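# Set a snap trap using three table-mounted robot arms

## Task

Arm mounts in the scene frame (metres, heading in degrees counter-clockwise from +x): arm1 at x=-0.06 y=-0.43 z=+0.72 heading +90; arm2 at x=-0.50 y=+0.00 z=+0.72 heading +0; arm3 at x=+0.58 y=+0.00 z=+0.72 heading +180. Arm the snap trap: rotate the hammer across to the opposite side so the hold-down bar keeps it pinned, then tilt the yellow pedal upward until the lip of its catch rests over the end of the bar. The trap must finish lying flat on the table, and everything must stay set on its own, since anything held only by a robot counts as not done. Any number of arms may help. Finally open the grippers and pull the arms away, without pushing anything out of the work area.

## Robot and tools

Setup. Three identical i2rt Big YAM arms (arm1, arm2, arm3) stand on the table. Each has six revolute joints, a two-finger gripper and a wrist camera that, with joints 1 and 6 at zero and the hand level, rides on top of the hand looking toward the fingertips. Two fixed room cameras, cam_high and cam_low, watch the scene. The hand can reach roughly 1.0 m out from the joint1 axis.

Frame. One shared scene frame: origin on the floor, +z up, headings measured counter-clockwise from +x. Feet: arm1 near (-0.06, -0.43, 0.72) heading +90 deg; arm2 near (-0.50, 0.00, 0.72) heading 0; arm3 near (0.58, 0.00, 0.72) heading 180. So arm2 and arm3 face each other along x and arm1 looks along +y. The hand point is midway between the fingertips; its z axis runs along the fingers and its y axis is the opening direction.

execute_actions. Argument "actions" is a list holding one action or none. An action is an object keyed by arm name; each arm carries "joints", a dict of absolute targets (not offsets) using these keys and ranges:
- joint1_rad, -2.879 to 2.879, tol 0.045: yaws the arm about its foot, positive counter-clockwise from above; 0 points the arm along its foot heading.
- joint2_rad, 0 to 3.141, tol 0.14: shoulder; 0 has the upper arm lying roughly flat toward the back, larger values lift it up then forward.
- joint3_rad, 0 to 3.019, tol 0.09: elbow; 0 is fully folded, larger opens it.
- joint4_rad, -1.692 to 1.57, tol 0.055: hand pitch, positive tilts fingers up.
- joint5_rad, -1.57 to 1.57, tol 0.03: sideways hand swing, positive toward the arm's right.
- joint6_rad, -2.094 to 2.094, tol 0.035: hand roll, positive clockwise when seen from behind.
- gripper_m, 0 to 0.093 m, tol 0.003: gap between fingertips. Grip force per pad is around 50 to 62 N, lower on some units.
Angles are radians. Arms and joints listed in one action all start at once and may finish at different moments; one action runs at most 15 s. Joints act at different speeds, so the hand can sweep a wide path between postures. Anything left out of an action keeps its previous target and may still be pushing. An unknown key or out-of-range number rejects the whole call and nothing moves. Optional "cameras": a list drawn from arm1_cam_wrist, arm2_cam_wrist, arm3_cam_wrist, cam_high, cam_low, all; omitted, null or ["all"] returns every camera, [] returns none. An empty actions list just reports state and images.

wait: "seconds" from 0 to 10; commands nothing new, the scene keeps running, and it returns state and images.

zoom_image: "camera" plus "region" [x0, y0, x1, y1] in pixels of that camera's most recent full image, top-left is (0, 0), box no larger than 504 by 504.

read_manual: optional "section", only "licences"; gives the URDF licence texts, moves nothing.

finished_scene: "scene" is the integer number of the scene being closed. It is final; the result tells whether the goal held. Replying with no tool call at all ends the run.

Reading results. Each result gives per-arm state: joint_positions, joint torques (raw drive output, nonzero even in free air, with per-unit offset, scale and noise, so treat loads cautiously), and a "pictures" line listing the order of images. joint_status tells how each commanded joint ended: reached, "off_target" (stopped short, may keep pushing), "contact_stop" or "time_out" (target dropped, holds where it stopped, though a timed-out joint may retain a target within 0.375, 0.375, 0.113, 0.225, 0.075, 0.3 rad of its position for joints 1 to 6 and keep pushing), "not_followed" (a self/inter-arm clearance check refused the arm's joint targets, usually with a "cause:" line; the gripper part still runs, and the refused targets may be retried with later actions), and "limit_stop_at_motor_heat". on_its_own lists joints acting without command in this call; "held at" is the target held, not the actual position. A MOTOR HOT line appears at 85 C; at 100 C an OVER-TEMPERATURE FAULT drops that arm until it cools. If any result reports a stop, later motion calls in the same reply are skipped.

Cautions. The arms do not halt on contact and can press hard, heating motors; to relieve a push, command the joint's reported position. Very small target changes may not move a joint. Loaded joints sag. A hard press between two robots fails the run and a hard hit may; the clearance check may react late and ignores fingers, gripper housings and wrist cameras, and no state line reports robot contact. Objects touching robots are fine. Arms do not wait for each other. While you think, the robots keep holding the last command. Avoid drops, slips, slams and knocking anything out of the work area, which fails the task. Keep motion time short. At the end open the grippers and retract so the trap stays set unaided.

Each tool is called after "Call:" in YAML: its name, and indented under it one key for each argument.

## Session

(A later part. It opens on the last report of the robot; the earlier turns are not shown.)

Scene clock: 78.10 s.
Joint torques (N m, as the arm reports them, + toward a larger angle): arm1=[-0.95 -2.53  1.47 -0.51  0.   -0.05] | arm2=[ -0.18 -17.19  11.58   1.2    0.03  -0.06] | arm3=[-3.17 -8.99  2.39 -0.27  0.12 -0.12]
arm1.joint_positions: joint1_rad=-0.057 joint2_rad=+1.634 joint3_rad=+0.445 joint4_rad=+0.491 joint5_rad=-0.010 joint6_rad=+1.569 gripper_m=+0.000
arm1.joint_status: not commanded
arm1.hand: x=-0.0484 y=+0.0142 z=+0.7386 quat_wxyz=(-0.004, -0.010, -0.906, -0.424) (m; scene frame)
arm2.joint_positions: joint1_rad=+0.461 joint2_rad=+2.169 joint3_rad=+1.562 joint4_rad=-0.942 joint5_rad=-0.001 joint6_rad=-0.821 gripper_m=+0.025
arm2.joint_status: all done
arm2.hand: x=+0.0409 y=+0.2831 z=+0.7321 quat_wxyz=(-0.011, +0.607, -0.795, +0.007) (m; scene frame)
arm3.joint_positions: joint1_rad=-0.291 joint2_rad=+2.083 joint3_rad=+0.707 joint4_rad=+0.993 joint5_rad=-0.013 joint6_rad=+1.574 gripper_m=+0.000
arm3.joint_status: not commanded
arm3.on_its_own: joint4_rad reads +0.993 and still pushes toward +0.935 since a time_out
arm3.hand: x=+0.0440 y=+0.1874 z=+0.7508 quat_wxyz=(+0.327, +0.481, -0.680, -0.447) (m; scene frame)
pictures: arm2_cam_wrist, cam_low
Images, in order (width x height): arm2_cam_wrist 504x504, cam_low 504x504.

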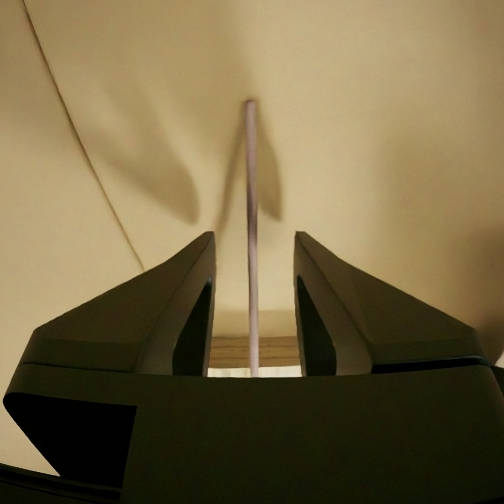

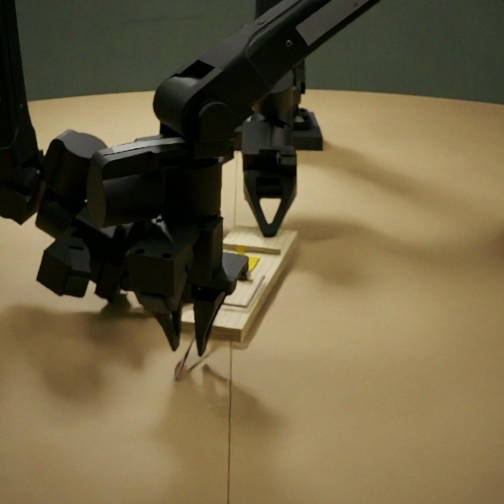

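Call:
execute_actions:
  actions:
    - {"arm2":{"joints":{"gripper_m":0.0025}}}
  cameras: []

Call:
execute_actions:
  actions:
    - {"arm2":{"joints":{"joint1_rad":0.45,"joint2_rad":2.07,"joint4_rad":-1.025}}}
  cameras: []

Call:
execute_actions:
  actions:
    - {"arm2":{"joints":{"joint1_rad":0.41,"joint2_rad":2.005,"joint3_rad":1.54,"joint4_rad":-1.09,"joint6_rad":-0.88}}}
  cameras: ["cam_low"]

Call:
execute_actions:
  actions:
    - {"arm2":{"joints":{"joint1_rad":0.325,"joint2_rad":1.93,"joint3_rad":1.395,"joint4_rad":-1.01,"joint6_rad":-0.965}}}
  cameras: ["cam_low"]

Scene clock: 78.83 s.
Joint torques (N m, as the arm reports them, + toward a larger angle): arm1=[-1.98 -3.13  1.5  -0.4   0.01 -0.09] | arm2=[ -0.03 -17.75  11.44   1.27   0.08  -0.04] | arm3=[-3.18 -9.01  2.39 -0.26  0.12 -0.12]
arm1.joint_positions: joint1_rad=-0.057 joint2_rad=+1.634 joint3_rad=+0.445 joint4_rad=+0.491 joint5_rad=-0.010 joint6_rad=+1.569 gripper_m=+0.000
arm1.joint_status: not commanded
arm1.hand: x=-0.0484 y=+0.0142 z=+0.7386 quat_wxyz=(-0.004, -0.010, -0.906, -0.424) (m; scene frame)
arm2.joint_positions: joint1_rad=+0.461 joint2_rad=+2.169 joint3_rad=+1.562 joint4_rad=-0.942 joint5_rad=-0.002 joint6_rad=-0.822 gripper_m=+0.003
arm2.joint_status: all done
arm2.hand: x=+0.0409 y=+0.2832 z=+0.7321 quat_wxyz=(-0.011, +0.607, -0.794, +0.006) (m; scene frame)
arm3.joint_positions: joint1_rad=-0.291 joint2_rad=+2.083 joint3_rad=+0.707 joint4_rad=+0.993 joint5_rad=-0.013 joint6_rad=+1.574 gripper_m=+0.000
arm3.joint_status: not commanded
arm3.on_its_own: joint4_rad reads +0.993 and still pushes toward +0.935 since a time_out
arm3.hand: x=+0.0440 y=+0.1874 z=+0.7508 quat_wxyz=(+0.327, +0.481, -0.680, -0.447) (m; scene frame)
pictures: none
No camera images: the call's "cameras" was empty. Leave "cameras" out to get every camera's image.

Scene clock: 79.70 s.
Joint torques (N m, as the arm reports them, + toward a larger angle): arm1=[-1.03 -2.84  1.45 -0.26  0.03  0.  ] | arm2=[  0.06 -17.53  11.82   0.75   0.04  -0.03] | arm3=[-3.14 -9.    2.09 -0.26  0.15 -0.12]
arm1.joint_positions: joint1_rad=-0.057 joint2_rad=+1.634 joint3_rad=+0.445 joint4_rad=+0.491 joint5_rad=-0.010 joint6_rad=+1.569 gripper_m=+0.000
arm1.joint_status: not commanded
arm1.hand: x=-0.0484 y=+0.0142 z=+0.7386 quat_wxyz=(-0.004, -0.010, -0.906, -0.424) (m; scene frame)
arm2.joint_positions: joint1_rad=+0.456 joint2_rad=+2.080 joint3_rad=+1.562 joint4_rad=-1.026 joint5_rad=-0.002 joint6_rad=-0.823 gripper_m=+0.003
arm2.joint_status: all done
arm2.hand: x=+0.0365 y=+0.2783 z=+0.7837 quat_wxyz=(-0.014, +0.606, -0.795, +0.007) (m; scene frame)
arm3.joint_positions: joint1_rad=-0.292 joint2_rad=+2.083 joint3_rad=+0.711 joint4_rad=+0.993 joint5_rad=-0.014 joint6_rad=+1.574 gripper_m=+0.000
arm3.joint_status: not commanded
arm3.on_its_own: joint4_rad reads +0.993 and still pushes toward +0.935 since a time_out
arm3.hand: x=+0.0421 y=+0.1882 z=+0.7520 quat_wxyz=(+0.328, +0.481, -0.679, -0.448) (m; scene frame)
pictures: none
No camera images: the call's "cameras" was empty. Leave "cameras" out to get every camera's image.

Scene clock: 80.50 s.
Joint torques (N m, as the arm reports them, + toward a larger angle): arm1=[-1.14 -4.29  1.49 -0.43  0.08 -0.02] | arm2=[ -1.01 -18.02   7.78   0.59   0.21  -0.1 ] | arm3=[-3.14 -9.04  2.08 -0.26  0.15 -0.12]
arm1.joint_positions: joint1_rad=-0.057 joint2_rad=+1.634 joint3_rad=+0.445 joint4_rad=+0.491 joint5_rad=-0.010 joint6_rad=+1.569 gripper_m=+0.000
arm1.joint_status: not commanded
arm1.hand: x=-0.0484 y=+0.0142 z=+0.7386 quat_wxyz=(-0.004, -0.010, -0.906, -0.424) (m; scene frame)
arm2.joint_positions: joint1_rad=+0.422 joint2_rad=+2.020 joint3_rad=+1.541 joint4_rad=-1.088 joint5_rad=-0.007 joint6_rad=-0.867 gripper_m=+0.003
arm2.joint_status: all done
arm2.hand: x=+0.0300 y=+0.2533 z=+0.8109 quat_wxyz=(-0.002, +0.610, -0.793, +0.003) (m; scene frame)
arm3.joint_positions: joint1_rad=-0.292 joint2_rad=+2.083 joint3_rad=+0.711 joint4_rad=+0.993 joint5_rad=-0.014 joint6_rad=+1.574 gripper_m=+0.000
arm3.joint_status: not commanded
arm3.on_its_own: joint4_rad reads +0.993 and still pushes toward +0.935 since a time_out
arm3.hand: x=+0.0421 y=+0.1882 z=+0.7520 quat_wxyz=(+0.328, +0.481, -0.679, -0.448) (m; scene frame)
pictures: cam_low
Images, in order (width x height): cam_low 504x504.

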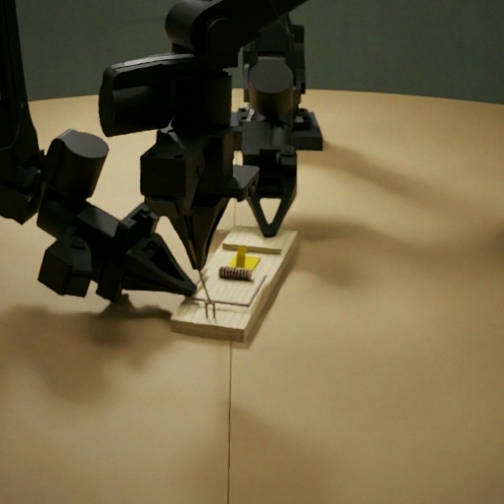

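Scene clock: 81.47 s.
Joint torques (N m, as the arm reports them, + toward a larger angle): arm1=[-1.08 -3.    1.5  -0.38  0.06  0.  ] | arm2=[  1.2  -15.22   7.45   1.3    0.04  -0.02] | arm3=[-3.17 -9.03  2.09 -0.26  0.15 -0.12]
arm1.joint_positions: joint1_rad=-0.057 joint2_rad=+1.634 joint3_rad=+0.445 joint4_rad=+0.491 joint5_rad=-0.010 joint6_rad=+1.569 gripper_m=+0.000
arm1.joint_status: not commanded
arm1.hand: x=-0.0484 y=+0.0142 z=+0.7386 quat_wxyz=(-0.004, -0.010, -0.906, -0.424) (m; scene frame)
arm2.joint_positions: joint1_rad=+0.316 joint2_rad=+1.931 joint3_rad=+1.398 joint4_rad=-1.023 joint5_rad=-0.001 joint6_rad=-0.955 gripper_m=+0.003
arm2.joint_status: all done
arm2.hand: x=+0.0201 y=+0.1829 z=+0.8120 quat_wxyz=(-0.007, +0.602, -0.798, +0.007) (m; scene frame)
arm3.joint_positions: joint1_rad=-0.292 joint2_rad=+2.083 joint3_rad=+0.711 joint4_rad=+0.993 joint5_rad=-0.014 joint6_rad=+1.574 gripper_m=+0.000
arm3.joint_status: not commanded
arm3.on_its_own: joint4_rad reads +0.993 and still pushes toward +0.935 since a time_out
arm3.hand: x=+0.0421 y=+0.1882 z=+0.7520 quat_wxyz=(+0.328, +0.481, -0.679, -0.448) (m; scene frame)
pictures: cam_low
Images, in order (width x height): cam_low 504x504.

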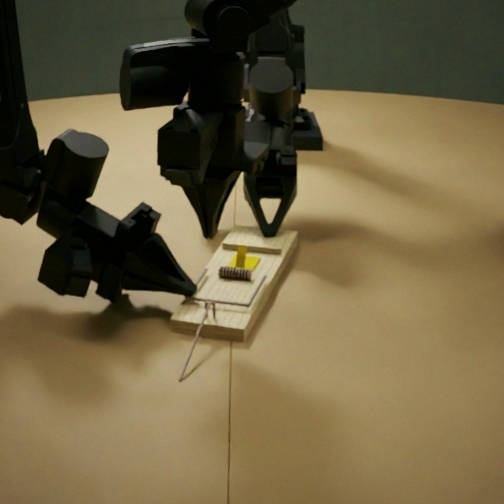

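Call:
execute_actions:
  actions:
    - {"arm2":{"joints":{"joint1_rad":0.458,"joint2_rad":2.11,"joint3_rad":1.615,"joint4_rad":-0.945,"joint6_rad":-0.835,"gripper_m":0.03}}}
  cameras: []

Call:
execute_actions:
  actions:
    - {"arm2":{"joints":{"joint2_rad":2.172}}}
  cameras: ["arm2_cam_wrist"]

Scene clock: 82.73 s.
Joint torques (N m, as the arm reports them, + toward a larger angle): arm1=[-1.93 -2.71  1.35 -0.21  0.06  0.01] | arm2=[ -0.18 -18.41  12.14   1.11   0.04   0.16] | arm3=[-3.17 -9.04  2.1  -0.26  0.15 -0.12]
arm1.joint_positions: joint1_rad=-0.057 joint2_rad=+1.634 joint3_rad=+0.445 joint4_rad=+0.491 joint5_rad=-0.010 joint6_rad=+1.569 gripper_m=+0.000
arm1.joint_status: not commanded
arm1.hand: x=-0.0484 y=+0.0142 z=+0.7386 quat_wxyz=(-0.004, -0.010, -0.906, -0.424) (m; scene frame)
arm2.joint_positions: joint1_rad=+0.465 joint2_rad=+2.129 joint3_rad=+1.558 joint4_rad=-0.953 joint5_rad=-0.001 joint6_rad=-0.845 gripper_m=+0.030
arm2.joint_status: all done
arm2.hand: x=+0.0419 y=+0.2865 z=+0.7540 quat_wxyz=(-0.023, +0.618, -0.786, +0.009) (m; scene frame)
arm3.joint_positions: joint1_rad=-0.292 joint2_rad=+2.083 joint3_rad=+0.711 joint4_rad=+0.993 joint5_rad=-0.014 joint6_rad=+1.574 gripper_m=+0.000
arm3.joint_status: not commanded
arm3.on_its_own: joint4_rad reads +0.993 and still pushes toward +0.935 since a time_out
arm3.hand: x=+0.0421 y=+0.1882 z=+0.7520 quat_wxyz=(+0.328, +0.481, -0.679, -0.448) (m; scene frame)
pictures: none
No camera images: the call's "cameras" was empty. Leave "cameras" out to get every camera's image.

Scene clock: 83.53 s.
Joint torques (N m, as the arm reports them, + toward a larger angle): arm1=[-1.17 -2.89  1.49 -0.12  0.05 -0.06] | arm2=[ -0.74 -17.52  11.33   1.04   0.02   0.14] | arm3=[-3.16 -9.03  2.09 -0.26  0.15 -0.12]
arm1.joint_positions: joint1_rad=-0.057 joint2_rad=+1.634 joint3_rad=+0.445 joint4_rad=+0.491 joint5_rad=-0.010 joint6_rad=+1.569 gripper_m=+0.000
arm1.joint_status: not commanded
arm1.hand: x=-0.0484 y=+0.0142 z=+0.7386 quat_wxyz=(-0.004, -0.010, -0.906, -0.424) (m; scene frame)
arm2.joint_positions: joint1_rad=+0.465 joint2_rad=+2.178 joint3_rad=+1.564 joint4_rad=-0.953 joint5_rad=-0.001 joint6_rad=-0.844 gripper_m=+0.030
arm2.joint_status: all done
arm2.hand: x=+0.0368 y=+0.2835 z=+0.7272 quat_wxyz=(-0.002, +0.618, -0.786, +0.005) (m; scene frame)
arm3.joint_positions: joint1_rad=-0.292 joint2_rad=+2.083 joint3_rad=+0.711 joint4_rad=+0.993 joint5_rad=-0.014 joint6_rad=+1.574 gripper_m=+0.000
arm3.joint_status: not commanded
arm3.on_its_own: joint4_rad reads +0.993 and still pushes toward +0.935 since a time_out
arm3.hand: x=+0.0421 y=+0.1882 z=+0.7520 quat_wxyz=(+0.328, +0.481, -0.679, -0.448) (m; scene frame)
pictures: arm2_cam_wrist
Images, in order (width x height): arm2_cam_wrist 504x504.

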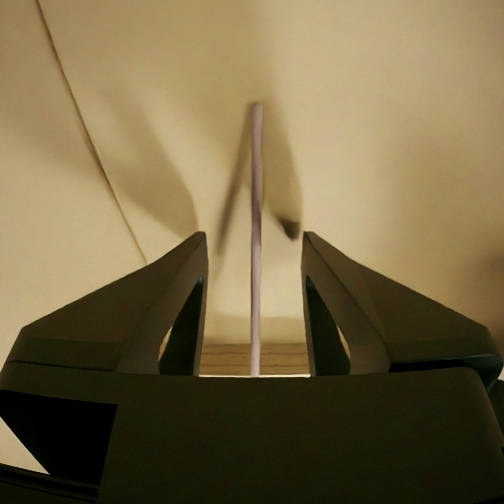

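Call:
execute_actions:
  actions:
    - {"arm2":{"joints":{"gripper_m":0.0015}}}
  cameras: []

Call:
execute_actions:
  actions:
    - {"arm2":{"joints":{"joint1_rad":0.45,"joint2_rad":2.078,"joint4_rad":-1.025}}}
  cameras: []

Call:
execute_actions:
  actions:
    - {"arm2":{"joints":{"joint1_rad":0.41,"joint2_rad":2.01,"joint3_rad":1.535,"joint4_rad":-1.085,"joint6_rad":-0.9}}}
  cameras: []

Call:
execute_actions:
  actions:
    - {"arm2":{"joints":{"joint1_rad":0.37,"joint2_rad":1.965,"joint3_rad":1.47,"joint4_rad":-1.06,"joint6_rad":-0.94}}}
  cameras: ["cam_low"]

Call:
execute_actions:
  actions:
    - {"arm2":{"joints":{"joint1_rad":0.325,"joint2_rad":1.945,"joint3_rad":1.395,"joint4_rad":-1.02,"joint6_rad":-0.985}}}
  cameras: ["cam_low"]

Scene clock: 84.23 s.
Joint torques (N m, as the arm reports them, + toward a larger angle): arm1=[-1.25 -2.32  1.3  -0.33  0.04 -0.03] | arm2=[ -0.29 -17.78  11.16   1.07   0.04   0.13] | arm3=[-3.08 -9.11  2.07 -0.26  0.15 -0.12]
arm1.joint_positions: joint1_rad=-0.057 joint2_rad=+1.634 joint3_rad=+0.445 joint4_rad=+0.491 joint5_rad=-0.010 joint6_rad=+1.569 gripper_m=+0.000
arm1.joint_status: not commanded
arm1.hand: x=-0.0484 y=+0.0142 z=+0.7386 quat_wxyz=(-0.004, -0.010, -0.906, -0.424) (m; scene frame)
arm2.joint_positions: joint1_rad=+0.465 joint2_rad=+2.178 joint3_rad=+1.564 joint4_rad=-0.952 joint5_rad=-0.001 joint6_rad=-0.843 gripper_m=+0.002
arm2.joint_status: all done
arm2.hand: x=+0.0370 y=+0.2835 z=+0.7272 quat_wxyz=(-0.002, +0.617, -0.787, +0.005) (m; scene frame)
arm3.joint_positions: joint1_rad=-0.292 joint2_rad=+2.083 joint3_rad=+0.711 joint4_rad=+0.993 joint5_rad=-0.014 joint6_rad=+1.574 gripper_m=+0.000
arm3.joint_status: not commanded
arm3.on_its_own: joint4_rad reads +0.993 and still pushes toward +0.935 since a time_out
arm3.hand: x=+0.0420 y=+0.1883 z=+0.7521 quat_wxyz=(+0.328, +0.481, -0.679, -0.448) (m; scene frame)
pictures: none
No camera images: the call's "cameras" was empty. Leave "cameras" out to get every camera's image.

Scene clock: 85.10 s.
Joint torques (N m, as the arm reports them, + toward a larger angle): arm1=[-1.88 -2.45  1.54 -0.44  0.03 -0.02] | arm2=[ -0.62 -18.41  11.7    0.67   0.18   0.08] | arm3=[-3.14 -9.09  1.79 -0.26  0.15 -0.12]
arm1.joint_positions: joint1_rad=-0.057 joint2_rad=+1.634 joint3_rad=+0.445 joint4_rad=+0.491 joint5_rad=-0.010 joint6_rad=+1.569 gripper_m=+0.000
arm1.joint_status: not commanded
arm1.hand: x=-0.0484 y=+0.0142 z=+0.7386 quat_wxyz=(-0.004, -0.010, -0.906, -0.424) (m; scene frame)
arm2.joint_positions: joint1_rad=+0.461 joint2_rad=+2.098 joint3_rad=+1.564 joint4_rad=-1.022 joint5_rad=-0.006 joint6_rad=-0.839 gripper_m=+0.002
arm2.joint_status: all done
arm2.hand: x=+0.0343 y=+0.2807 z=+0.7738 quat_wxyz=(-0.008, +0.614, -0.789, +0.004) (m; scene frame)
arm3.joint_positions: joint1_rad=-0.292 joint2_rad=+2.083 joint3_rad=+0.715 joint4_rad=+0.993 joint5_rad=-0.014 joint6_rad=+1.574 gripper_m=+0.000
arm3.joint_status: not commanded
arm3.on_its_own: joint4_rad reads +0.993 and still pushes toward +0.935 since a time_out
arm3.hand: x=+0.0401 y=+0.1889 z=+0.7534 quat_wxyz=(+0.329, +0.480, -0.678, -0.450) (m; scene frame)
pictures: none
No camera images: the call's "cameras" was empty. Leave "cameras" out to get every camera's image.

Scene clock: 86.00 s.
Joint torques (N m, as the arm reports them, + toward a larger angle): arm1=[-1.11 -2.75  1.25 -0.29  0.05 -0.02] | arm2=[ -1.97 -18.14   7.53   0.41   0.43  -0.16] | arm3=[-3.15 -9.05  1.8  -0.26  0.15 -0.12]
arm1.joint_positions: joint1_rad=-0.057 joint2_rad=+1.634 joint3_rad=+0.445 joint4_rad=+0.491 joint5_rad=-0.010 joint6_rad=+1.569 gripper_m=+0.000
arm1.joint_status: not commanded
arm1.hand: x=-0.0484 y=+0.0142 z=+0.7386 quat_wxyz=(-0.004, -0.010, -0.906, -0.424) (m; scene frame)
arm2.joint_positions: joint1_rad=+0.428 joint2_rad=+2.032 joint3_rad=+1.538 joint4_rad=-1.075 joint5_rad=-0.013 joint6_rad=-0.881 gripper_m=+0.002
arm2.joint_status: all done
arm2.hand: x=+0.0283 y=+0.2578 z=+0.8030 quat_wxyz=(-0.002, +0.618, -0.786, -0.001) (m; scene frame)
arm3.joint_positions: joint1_rad=-0.292 joint2_rad=+2.083 joint3_rad=+0.715 joint4_rad=+0.993 joint5_rad=-0.014 joint6_rad=+1.574 gripper_m=+0.000
arm3.joint_status: not commanded
arm3.on_its_own: joint4_rad reads +0.993 and still pushes toward +0.935 since a time_out
arm3.hand: x=+0.0401 y=+0.1889 z=+0.7534 quat_wxyz=(+0.329, +0.480, -0.678, -0.450) (m; scene frame)
pictures: none
No camera images: the call's "cameras" was empty. Leave "cameras" out to get every camera's image.

Scene clock: 86.77 s.
Joint torques (N m, as the arm reports them, + toward a larger angle): arm1=[-2.14 -3.68  1.53 -0.6   0.08 -0.03] | arm2=[ -1.96 -16.87   7.07   0.54   0.8   -0.22] | arm3=[-3.14 -9.08  1.78 -0.26  0.15 -0.12]
arm1.joint_positions: joint1_rad=-0.057 joint2_rad=+1.634 joint3_rad=+0.445 joint4_rad=+0.491 joint5_rad=-0.010 joint6_rad=+1.569 gripper_m=+0.000
arm1.joint_status: not commanded
arm1.hand: x=-0.0484 y=+0.0142 z=+0.7386 quat_wxyz=(-0.004, -0.010, -0.906, -0.424) (m; scene frame)
arm2.joint_positions: joint1_rad=+0.396 joint2_rad=+1.977 joint3_rad=+1.478 joint4_rad=-1.055 joint5_rad=-0.021 joint6_rad=-0.920 gripper_m=+0.002
arm2.joint_status: all done
arm2.hand: x=+0.0225 y=+0.2363 z=+0.8138 quat_wxyz=(-0.011, +0.620, -0.784, -0.003) (m; scene frame)
arm3.joint_positions: joint1_rad=-0.292 joint2_rad=+2.083 joint3_rad=+0.715 joint4_rad=+0.993 joint5_rad=-0.014 joint6_rad=+1.574 gripper_m=+0.000
arm3.joint_status: not commanded
arm3.on_its_own: joint4_rad reads +0.993 and still pushes toward +0.935 since a time_out
arm3.hand: x=+0.0401 y=+0.1889 z=+0.7534 quat_wxyz=(+0.329, +0.480, -0.678, -0.450) (m; scene frame)
pictures: cam_low
Images, in order (width x height): cam_low 504x504.

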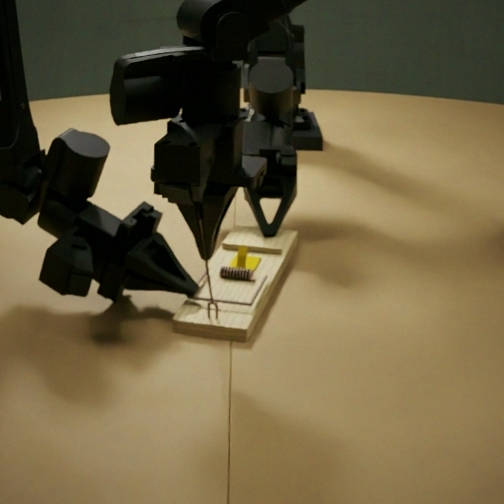

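Scene clock: 87.67 s.
Joint torques (N m, as the arm reports them, + toward a larger angle): arm1=[-0.47 -3.15  1.5  -0.38  0.11 -0.03] | arm2=[ -1.65 -13.59   6.84   1.21   0.61   0.02] | arm3=[-3.13 -9.1   1.78 -0.26  0.15 -0.12]
arm1.joint_positions: joint1_rad=-0.057 joint2_rad=+1.634 joint3_rad=+0.445 joint4_rad=+0.491 joint5_rad=-0.010 joint6_rad=+1.569 gripper_m=+0.000
arm1.joint_status: not commanded
arm1.hand: x=-0.0485 y=+0.0142 z=+0.7386 quat_wxyz=(-0.003, -0.009, -0.906, -0.424) (m; scene frame)
arm2.joint_positions: joint1_rad=+0.343 joint2_rad=+1.928 joint3_rad=+1.405 joint4_rad=-1.033 joint5_rad=-0.017 joint6_rad=-0.981 gripper_m=+0.002
arm2.joint_status: all done
arm2.hand: x=+0.0148 y=+0.2000 z=+0.8157 quat_wxyz=(-0.009, +0.624, -0.782, +0.000) (m; scene frame)
arm3.joint_positions: joint1_rad=-0.292 joint2_rad=+2.083 joint3_rad=+0.715 joint4_rad=+0.993 joint5_rad=-0.014 joint6_rad=+1.574 gripper_m=+0.000
arm3.joint_status: not commanded
arm3.on_its_own: joint4_rad reads +0.993 and still pushes toward +0.935 since a time_out
arm3.hand: x=+0.0401 y=+0.1889 z=+0.7534 quat_wxyz=(+0.329, +0.480, -0.678, -0.450) (m; scene frame)
pictures: cam_low
Images, in order (width x height): cam_low 504x504.

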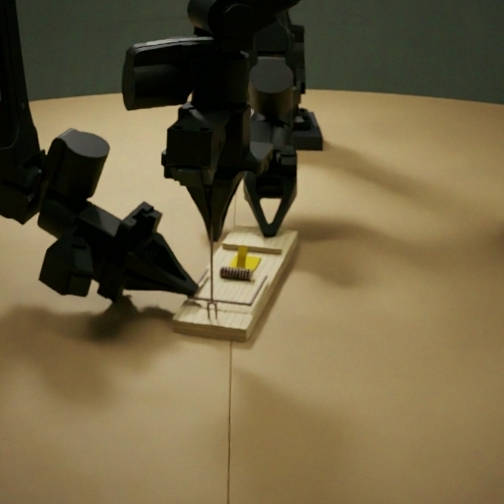

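One more step, then release.

Call:
execute_actions:
  actions:
    - {"arm2":{"joints":{"joint1_rad":0.285,"joint2_rad":1.94,"joint3_rad":1.35,"joint4_rad":-0.99,"joint6_rad":-1.02,"gripper_m":0.0005}}}
  cameras: ["cam_low"]

Call:
execute_actions:
  actions:
    - {"arm2":{"joints":{"gripper_m":0.025}}}
  cameras: ["cam_low","arm2_cam_wrist"]

Scene clock: 88.50 s.
Joint torques (N m, as the arm reports them, + toward a larger angle): arm1=[-1.2  -3.15  1.57 -0.26  0.05 -0.06] | arm2=[ -0.8  -13.05   7.53   1.9    0.29  -0.05] | arm3=[-3.14 -9.05  1.78 -0.26  0.15 -0.12]
arm1.joint_positions: joint1_rad=-0.057 joint2_rad=+1.634 joint3_rad=+0.445 joint4_rad=+0.491 joint5_rad=-0.010 joint6_rad=+1.569 gripper_m=+0.000
arm1.joint_status: not commanded
arm1.hand: x=-0.0485 y=+0.0142 z=+0.7386 quat_wxyz=(-0.003, -0.009, -0.906, -0.424) (m; scene frame)
arm2.joint_positions: joint1_rad=+0.293 joint2_rad=+1.915 joint3_rad=+1.348 joint4_rad=-1.020 joint5_rad=-0.008 joint6_rad=-1.016 gripper_m=+0.001
arm2.joint_status: all done
arm2.hand: x=+0.0053 y=+0.1661 z=+0.8045 quat_wxyz=(+0.006, +0.618, -0.786, -0.001) (m; scene frame)
arm3.joint_positions: joint1_rad=-0.292 joint2_rad=+2.083 joint3_rad=+0.715 joint4_rad=+0.993 joint5_rad=-0.014 joint6_rad=+1.574 gripper_m=+0.000
arm3.joint_status: not commanded
arm3.on_its_own: joint4_rad reads +0.993 and still pushes toward +0.935 since a time_out
arm3.hand: x=+0.0401 y=+0.1889 z=+0.7534 quat_wxyz=(+0.329, +0.480, -0.678, -0.450) (m; scene frame)
pictures: cam_low
Images, in order (width x height): cam_low 504x504.

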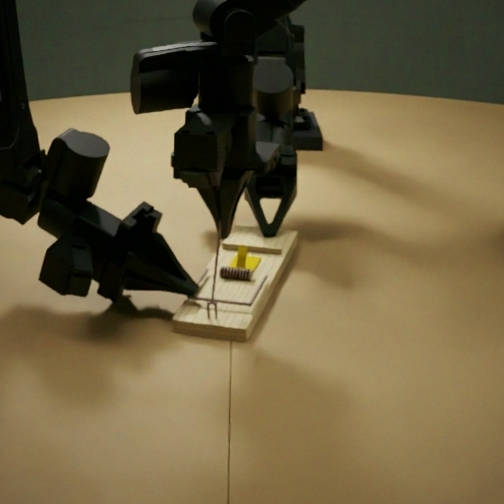

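Scene clock: 89.13 s.
Joint torques (N m, as the arm reports them, + toward a larger angle): arm1=[-1.97 -3.84  1.65 -0.12  0.03 -0.05] | arm2=[ -0.65 -15.02   7.31   1.2    0.1    0.  ] | arm3=[-3.09 -9.08  1.79 -0.26  0.15 -0.12]
arm1.joint_positions: joint1_rad=-0.057 joint2_rad=+1.634 joint3_rad=+0.445 joint4_rad=+0.491 joint5_rad=-0.010 joint6_rad=+1.569 gripper_m=+0.000
arm1.joint_status: not commanded
arm1.hand: x=-0.0485 y=+0.0142 z=+0.7386 quat_wxyz=(-0.003, -0.009, -0.906, -0.424) (m; scene frame)
arm2.joint_positions: joint1_rad=+0.293 joint2_rad=+1.940 joint3_rad=+1.348 joint4_rad=-1.003 joint5_rad=-0.003 joint6_rad=-1.017 gripper_m=+0.025
arm2.joint_status: all done
arm2.hand: x=+0.0067 y=+0.1655 z=+0.7915 quat_wxyz=(+0.011, +0.618, -0.786, +0.000) (m; scene frame)
arm3.joint_positions: joint1_rad=-0.292 joint2_rad=+2.083 joint3_rad=+0.715 joint4_rad=+0.993 joint5_rad=-0.014 joint6_rad=+1.574 gripper_m=+0.000
arm3.joint_status: not commanded
arm3.on_its_own: joint4_rad reads +0.993 and still pushes toward +0.935 since a time_out
arm3.hand: x=+0.0401 y=+0.1889 z=+0.7534 quat_wxyz=(+0.329, +0.480, -0.678, -0.450) (m; scene frame)
pictures: arm2_cam_wrist, cam_low
Images, in order (width x height): arm2_cam_wrist 504x504, cam_low 504x504.

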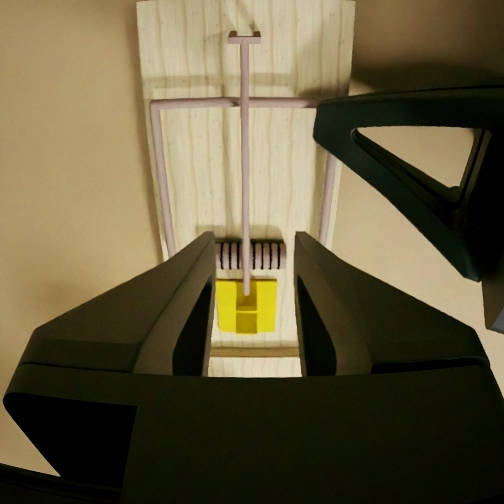

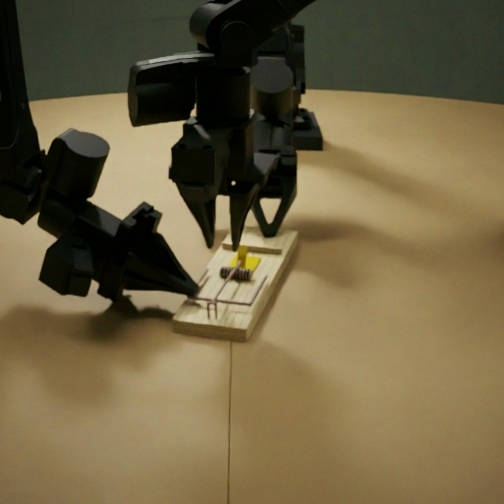

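Call:
execute_actions:
  actions:
    - {"arm2":{"joints":{"joint1_rad":0.143,"joint2_rad":1.81,"joint3_rad":1.155,"joint4_rad":-0.82,"joint6_rad":-1.18,"gripper_m":0}}}
  cameras: []

Call:
execute_actions:
  actions:
    - {"arm2":{"joints":{"joint2_rad":1.888}}}
  cameras: ["arm1_cam_wrist","arm2_cam_wrist"]

Scene clock: 90.40 s.
Joint torques (N m, as the arm reports them, + toward a larger angle): arm1=[-1.53 -2.58  1.32 -0.34  0.09 -0.04] | arm2=[  1.04 -13.38   6.73   1.47   0.    -0.03] | arm3=[-3.15 -9.11  1.79 -0.27  0.15 -0.12]
arm1.joint_positions: joint1_rad=-0.057 joint2_rad=+1.634 joint3_rad=+0.445 joint4_rad=+0.491 joint5_rad=-0.010 joint6_rad=+1.569 gripper_m=+0.000
arm1.joint_status: not commanded
arm1.hand: x=-0.0485 y=+0.0142 z=+0.7386 quat_wxyz=(-0.003, -0.009, -0.906, -0.424) (m; scene frame)
arm2.joint_positions: joint1_rad=+0.135 joint2_rad=+1.814 joint3_rad=+1.161 joint4_rad=-0.834 joint5_rad=+0.000 joint6_rad=-1.170 gripper_m=+0.001
arm2.joint_status: all done
arm2.hand: x=-0.0032 y=+0.0785 z=+0.7965 quat_wxyz=(-0.037, +0.616, -0.787, +0.026) (m; scene frame)
arm3.joint_positions: joint1_rad=-0.292 joint2_rad=+2.083 joint3_rad=+0.715 joint4_rad=+0.993 joint5_rad=-0.014 joint6_rad=+1.574 gripper_m=+0.000
arm3.joint_status: not commanded
arm3.on_its_own: joint4_rad reads +0.993 and still pushes toward +0.935 since a time_out
arm3.hand: x=+0.0401 y=+0.1889 z=+0.7534 quat_wxyz=(+0.329, +0.480, -0.678, -0.450) (m; scene frame)
pictures: none
No camera images: the call's "cameras" was empty. Leave "cameras" out to get every camera's image.

Scene clock: 91.27 s.
Joint torques (N m, as the arm reports them, + toward a larger angle): arm1=[-1.36 -3.07  1.4  -0.39  0.04 -0.01] | arm2=[  1.19 -13.56   6.44   1.2   -0.01  -0.06] | arm3=[-3.15 -9.06  1.79 -0.26  0.15 -0.12]
arm1.joint_positions: joint1_rad=-0.057 joint2_rad=+1.634 joint3_rad=+0.445 joint4_rad=+0.491 joint5_rad=-0.010 joint6_rad=+1.569 gripper_m=+0.000
arm1.joint_status: not commanded
arm1.hand: x=-0.0485 y=+0.0142 z=+0.7386 quat_wxyz=(-0.003, -0.009, -0.906, -0.424) (m; scene frame)
arm2.joint_positions: joint1_rad=+0.135 joint2_rad=+1.900 joint3_rad=+1.155 joint4_rad=-0.831 joint5_rad=+0.000 joint6_rad=-1.171 gripper_m=+0.001
arm2.joint_status: all done
arm2.hand: x=-0.0176 y=+0.0758 z=+0.7540 quat_wxyz=(+0.002, +0.616, -0.788, +0.004) (m; scene frame)
arm3.joint_positions: joint1_rad=-0.292 joint2_rad=+2.083 joint3_rad=+0.715 joint4_rad=+0.993 joint5_rad=-0.014 joint6_rad=+1.574 gripper_m=+0.000
arm3.joint_status: not commanded
arm3.on_its_own: joint4_rad reads +0.993 and still pushes toward +0.935 since a time_out
arm3.hand: x=+0.0401 y=+0.1889 z=+0.7534 quat_wxyz=(+0.329, +0.480, -0.678, -0.450) (m; scene frame)
pictures: arm1_cam_wrist, arm2_cam_wrist
Images, in order (width x height): arm1_cam_wrist 504x504, arm2_cam_wrist 504x504.

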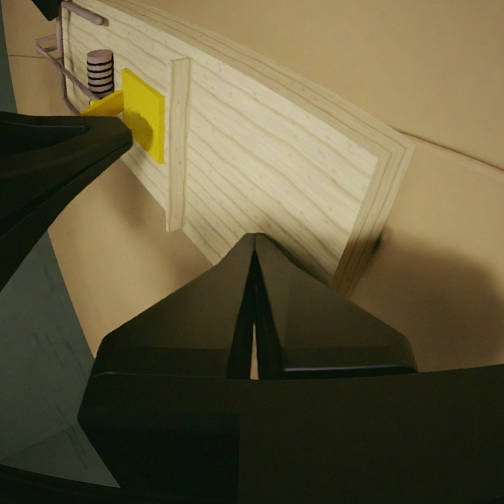

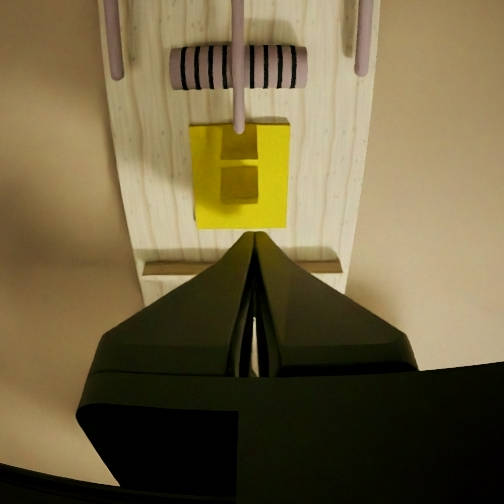

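Call:
execute_actions:
  actions:
    - {"arm2":{"joints":{"joint1_rad":0.188,"joint2_rad":1.875,"joint4_rad":-0.805,"joint6_rad":-1.115}}}
  cameras: ["arm1_cam_wrist","arm2_cam_wrist"]

Scene clock: 92.20 s.
Joint torques (N m, as the arm reports them, + toward a larger angle): arm1=[-1.95 -3.23  1.22 -0.27  0.1  -0.01] | arm2=[  0.79 -14.97   6.45   1.3   -0.12   0.18] | arm3=[-3.15 -9.07  1.79 -0.26  0.15 -0.12]
arm1.joint_positions: joint1_rad=-0.057 joint2_rad=+1.634 joint3_rad=+0.445 joint4_rad=+0.491 joint5_rad=-0.010 joint6_rad=+1.569 gripper_m=+0.000
arm1.joint_status: not commanded
arm1.hand: x=-0.0485 y=+0.0142 z=+0.7386 quat_wxyz=(-0.003, -0.009, -0.906, -0.424) (m; scene frame)
arm2.joint_positions: joint1_rad=+0.186 joint2_rad=+1.894 joint3_rad=+1.155 joint4_rad=-0.817 joint5_rad=+0.003 joint6_rad=-1.124 gripper_m=+0.001
arm2.joint_status: all done
arm2.hand: x=-0.0177 y=+0.1008 z=+0.7567 quat_wxyz=(-0.006, +0.618, -0.786, +0.010) (m; scene frame)
arm3.joint_positions: joint1_rad=-0.292 joint2_rad=+2.083 joint3_rad=+0.715 joint4_rad=+0.993 joint5_rad=-0.014 joint6_rad=+1.574 gripper_m=+0.000
arm3.joint_status: not commanded
arm3.on_its_own: joint4_rad reads +0.993 and still pushes toward +0.935 since a time_out
arm3.hand: x=+0.0401 y=+0.1889 z=+0.7534 quat_wxyz=(+0.329, +0.480, -0.678, -0.450) (m; scene frame)
pictures: arm1_cam_wrist, arm2_cam_wrist
Images, in order (width x height): arm1_cam_wrist 504x504, arm2_cam_wrist 504x504.

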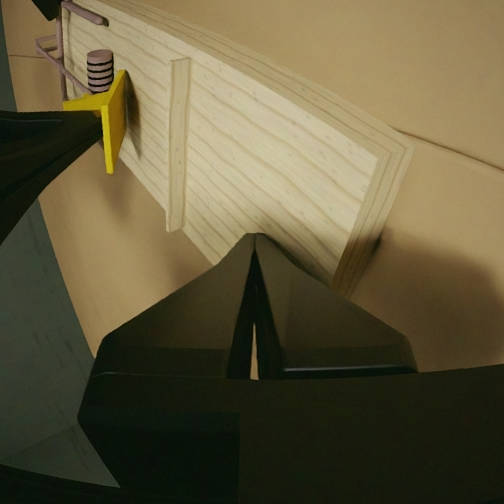

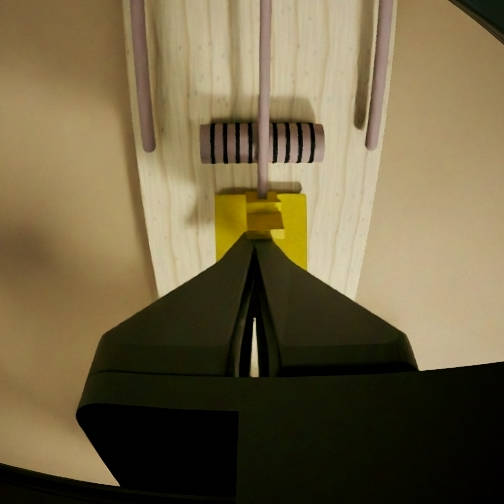

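Pedal tipped. Ease arm3.

Call:
execute_actions:
  actions:
    - {"arm3":{"joints":{"joint2_rad":2.08,"joint3_rad":0.715,"joint4_rad":0.995}}}
  cameras: []

Call:
execute_actions:
  actions:
    - {"arm3":{"joints":{"joint2_rad":2.0}}}
  cameras: ["cam_low","arm1_cam_wrist"]

Call:
execute_actions:
  actions:
    - {"arm3":{"joints":{"joint2_rad":1.7,"joint3_rad":0.5}},"arm2":{"joints":{"joint2_rad":1.7,"joint4_rad":-0.9}},"arm1":{"joints":{"joint2_rad":1.45,"joint3_rad":0.445,"joint4_rad":0.49}}}
  cameras: ["cam_low","arm1_cam_wrist"]

Scene clock: 93.07 s.
Joint torques (N m, as the arm reports them, + toward a larger angle): arm1=[-1.7  -2.49  1.38 -0.29  0.11 -0.01] | arm2=[  0.68 -14.81   6.61   1.27  -0.11   0.15] | arm3=[ -2.98 -15.02   2.89   1.54   0.15  -0.12]
arm1.joint_positions: joint1_rad=-0.057 joint2_rad=+1.634 joint3_rad=+0.445 joint4_rad=+0.491 joint5_rad=-0.010 joint6_rad=+1.569 gripper_m=+0.000
arm1.joint_status: not commanded
arm1.hand: x=-0.0485 y=+0.0142 z=+0.7386 quat_wxyz=(-0.003, -0.009, -0.906, -0.424) (m; scene frame)
arm2.joint_positions: joint1_rad=+0.186 joint2_rad=+1.894 joint3_rad=+1.155 joint4_rad=-0.817 joint5_rad=+0.003 joint6_rad=-1.124 gripper_m=+0.001
arm2.joint_status: not commanded
arm2.hand: x=-0.0177 y=+0.1008 z=+0.7567 quat_wxyz=(-0.006, +0.618, -0.786, +0.010) (m; scene frame)
arm3.joint_positions: joint1_rad=-0.294 joint2_rad=+2.075 joint3_rad=+0.716 joint4_rad=+1.010 joint5_rad=-0.014 joint6_rad=+1.574 gripper_m=+0.000
arm3.joint_status: all done
arm3.hand: x=+0.0376 y=+0.1910 z=+0.7617 quat_wxyz=(+0.334, +0.475, -0.672, -0.458) (m; scene frame)
pictures: none
No camera images: the call's "cameras" was empty. Leave "cameras" out to get every camera's image.

Scene clock: 93.90 s.
Joint torques (N m, as the arm reports them, + toward a larger angle): arm1=[-1.69 -3.44  1.38 -0.05  0.06 -0.03] | arm2=[  0.71 -14.97   6.55   1.3   -0.11   0.15] | arm3=[ -2.95 -15.04   3.7    1.84   0.14  -0.12]
arm1.joint_positions: joint1_rad=-0.057 joint2_rad=+1.634 joint3_rad=+0.445 joint4_rad=+0.491 joint5_rad=-0.010 joint6_rad=+1.569 gripper_m=+0.000
arm1.joint_status: not commanded
arm1.hand: x=-0.0485 y=+0.0142 z=+0.7386 quat_wxyz=(-0.003, -0.009, -0.906, -0.424) (m; scene frame)
arm2.joint_positions: joint1_rad=+0.186 joint2_rad=+1.894 joint3_rad=+1.155 joint4_rad=-0.817 joint5_rad=+0.003 joint6_rad=-1.124 gripper_m=+0.001
arm2.joint_status: not commanded
arm2.hand: x=-0.0177 y=+0.1008 z=+0.7567 quat_wxyz=(-0.006, +0.618, -0.786, +0.010) (m; scene frame)
arm3.joint_positions: joint1_rad=-0.294 joint2_rad=+1.997 joint3_rad=+0.716 joint4_rad=+1.006 joint5_rad=-0.014 joint6_rad=+1.574 gripper_m=+0.000
arm3.joint_status: all done
arm3.hand: x=+0.0272 y=+0.1950 z=+0.8046 quat_wxyz=(+0.352, +0.463, -0.655, -0.483) (m; scene frame)
pictures: arm1_cam_wrist, cam_low
Images, in order (width x height): arm1_cam_wrist 504x504, cam_low 504x504.

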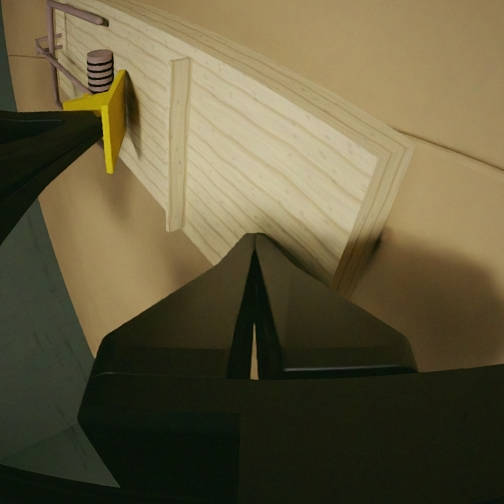

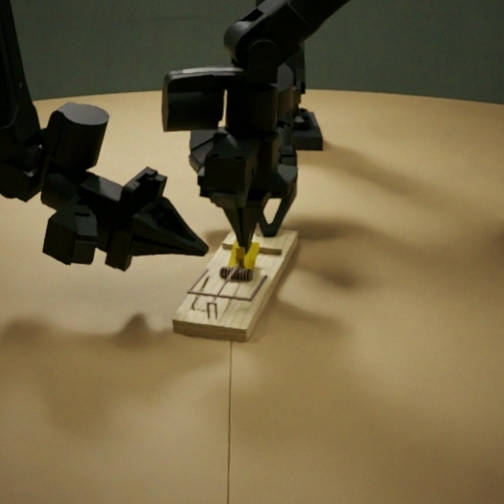

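Scene clock: 95.03 s.
Joint torques (N m, as the arm reports them, + toward a larger angle): arm1=[-1.7  -8.88  6.25  1.6   0.07 -0.03] | arm2=[  0.54 -11.65   7.77   0.63  -0.11   0.17] | arm3=[ -3.01 -10.85   3.82   1.83   0.13  -0.12]
arm1.joint_positions: joint1_rad=-0.057 joint2_rad=+1.438 joint3_rad=+0.442 joint4_rad=+0.498 joint5_rad=-0.010 joint6_rad=+1.569 gripper_m=+0.000
arm1.joint_status: all done
arm1.hand: x=-0.0483 y=+0.0326 z=+0.8241 quat_wxyz=(-0.005, -0.008, -0.859, -0.512) (m; scene frame)
arm2.joint_positions: joint1_rad=+0.186 joint2_rad=+1.698 joint3_rad=+1.154 joint4_rad=-0.890 joint5_rad=+0.003 joint6_rad=-1.124 gripper_m=+0.001
arm2.joint_status: all done
arm2.hand: x=-0.0134 y=+0.1026 z=+0.8478 quat_wxyz=(-0.060, +0.617, -0.784, +0.037) (m; scene frame)
arm3.joint_positions: joint1_rad=-0.294 joint2_rad=+1.689 joint3_rad=+0.508 joint4_rad=+1.005 joint5_rad=-0.014 joint6_rad=+1.574 gripper_m=+0.000
arm3.joint_status: all done
arm3.hand: x=+0.0874 y=+0.1741 z=+0.8929 quat_wxyz=(+0.374, +0.445, -0.630, -0.515) (m; scene frame)
pictures: arm1_cam_wrist, cam_low
Images, in order (width x height): arm1_cam_wrist 504x504, cam_low 504x504.

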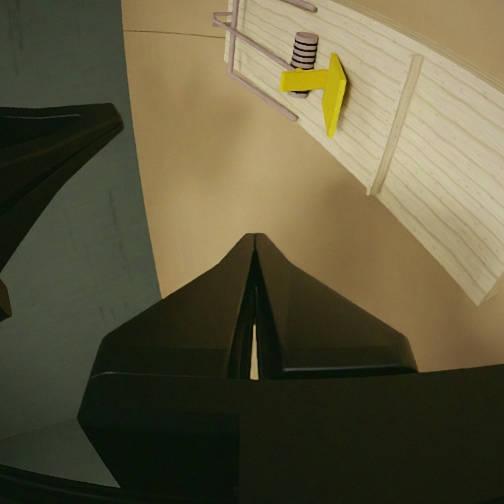

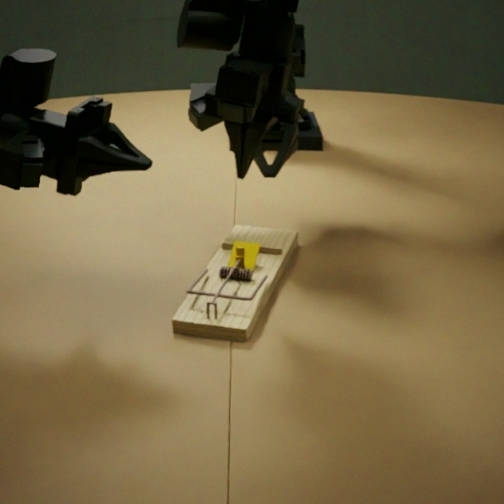

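Call:
execute_actions:
  actions:
    - {"arm1":{"joints":{"joint2_rad":1.0,"joint3_rad":0.2}},"arm2":{"joints":{"joint2_rad":1.3,"joint3_rad":0.9}},"arm3":{"joints":{"joint2_rad":1.4,"joint3_rad":0.3}}}
  cameras: ["cam_low"]

Call:
finished_scene:
  scene: 2

Scene clock: 96.33 s.
Joint torques (N m, as the arm reports them, + toward a larger angle): arm1=[-1.24 -3.22  7.88  1.41 -0.03 -0.08] | arm2=[ 0.79 -7.51  8.11  1.21 -0.12  0.16] | arm3=[-2.98 -7.67  4.59  1.87  0.12 -0.13]
arm1.joint_positions: joint1_rad=-0.057 joint2_rad=+0.999 joint3_rad=+0.196 joint4_rad=+0.498 joint5_rad=-0.010 joint6_rad=+1.569 gripper_m=+0.000
arm1.joint_status: all done
arm1.hand: x=-0.0510 y=-0.0564 z=+0.8843 quat_wxyz=(-0.006, -0.007, -0.805, -0.593) (m; scene frame)
arm2.joint_positions: joint1_rad=+0.186 joint2_rad=+1.296 joint3_rad=+0.906 joint4_rad=-0.896 joint5_rad=+0.003 joint6_rad=-1.123 gripper_m=+0.001
arm2.joint_status: all done
arm2.hand: x=-0.1028 y=+0.0844 z=+0.9235 quat_wxyz=(-0.127, +0.612, -0.778, +0.069) (m; scene frame)
arm3.joint_positions: joint1_rad=-0.294 joint2_rad=+1.394 joint3_rad=+0.307 joint4_rad=+1.005 joint5_rad=-0.014 joint6_rad=+1.574 gripper_m=+0.000
arm3.joint_status: all done
arm3.hand: x=+0.1587 y=+0.1493 z=+0.9489 quat_wxyz=(+0.394, +0.428, -0.605, -0.544) (m; scene frame)
pictures: cam_low
Images, in order (width x height): cam_low 504x504.

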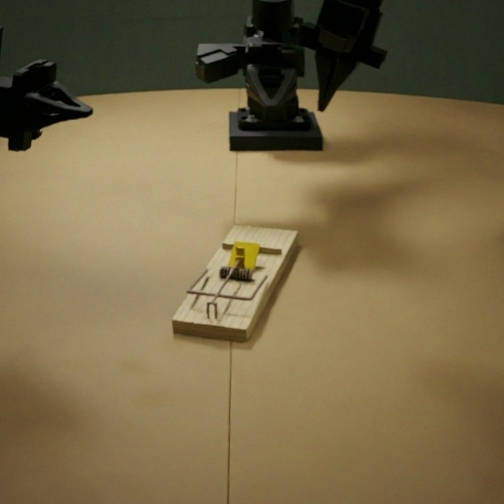

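The scene is finished: the task was done.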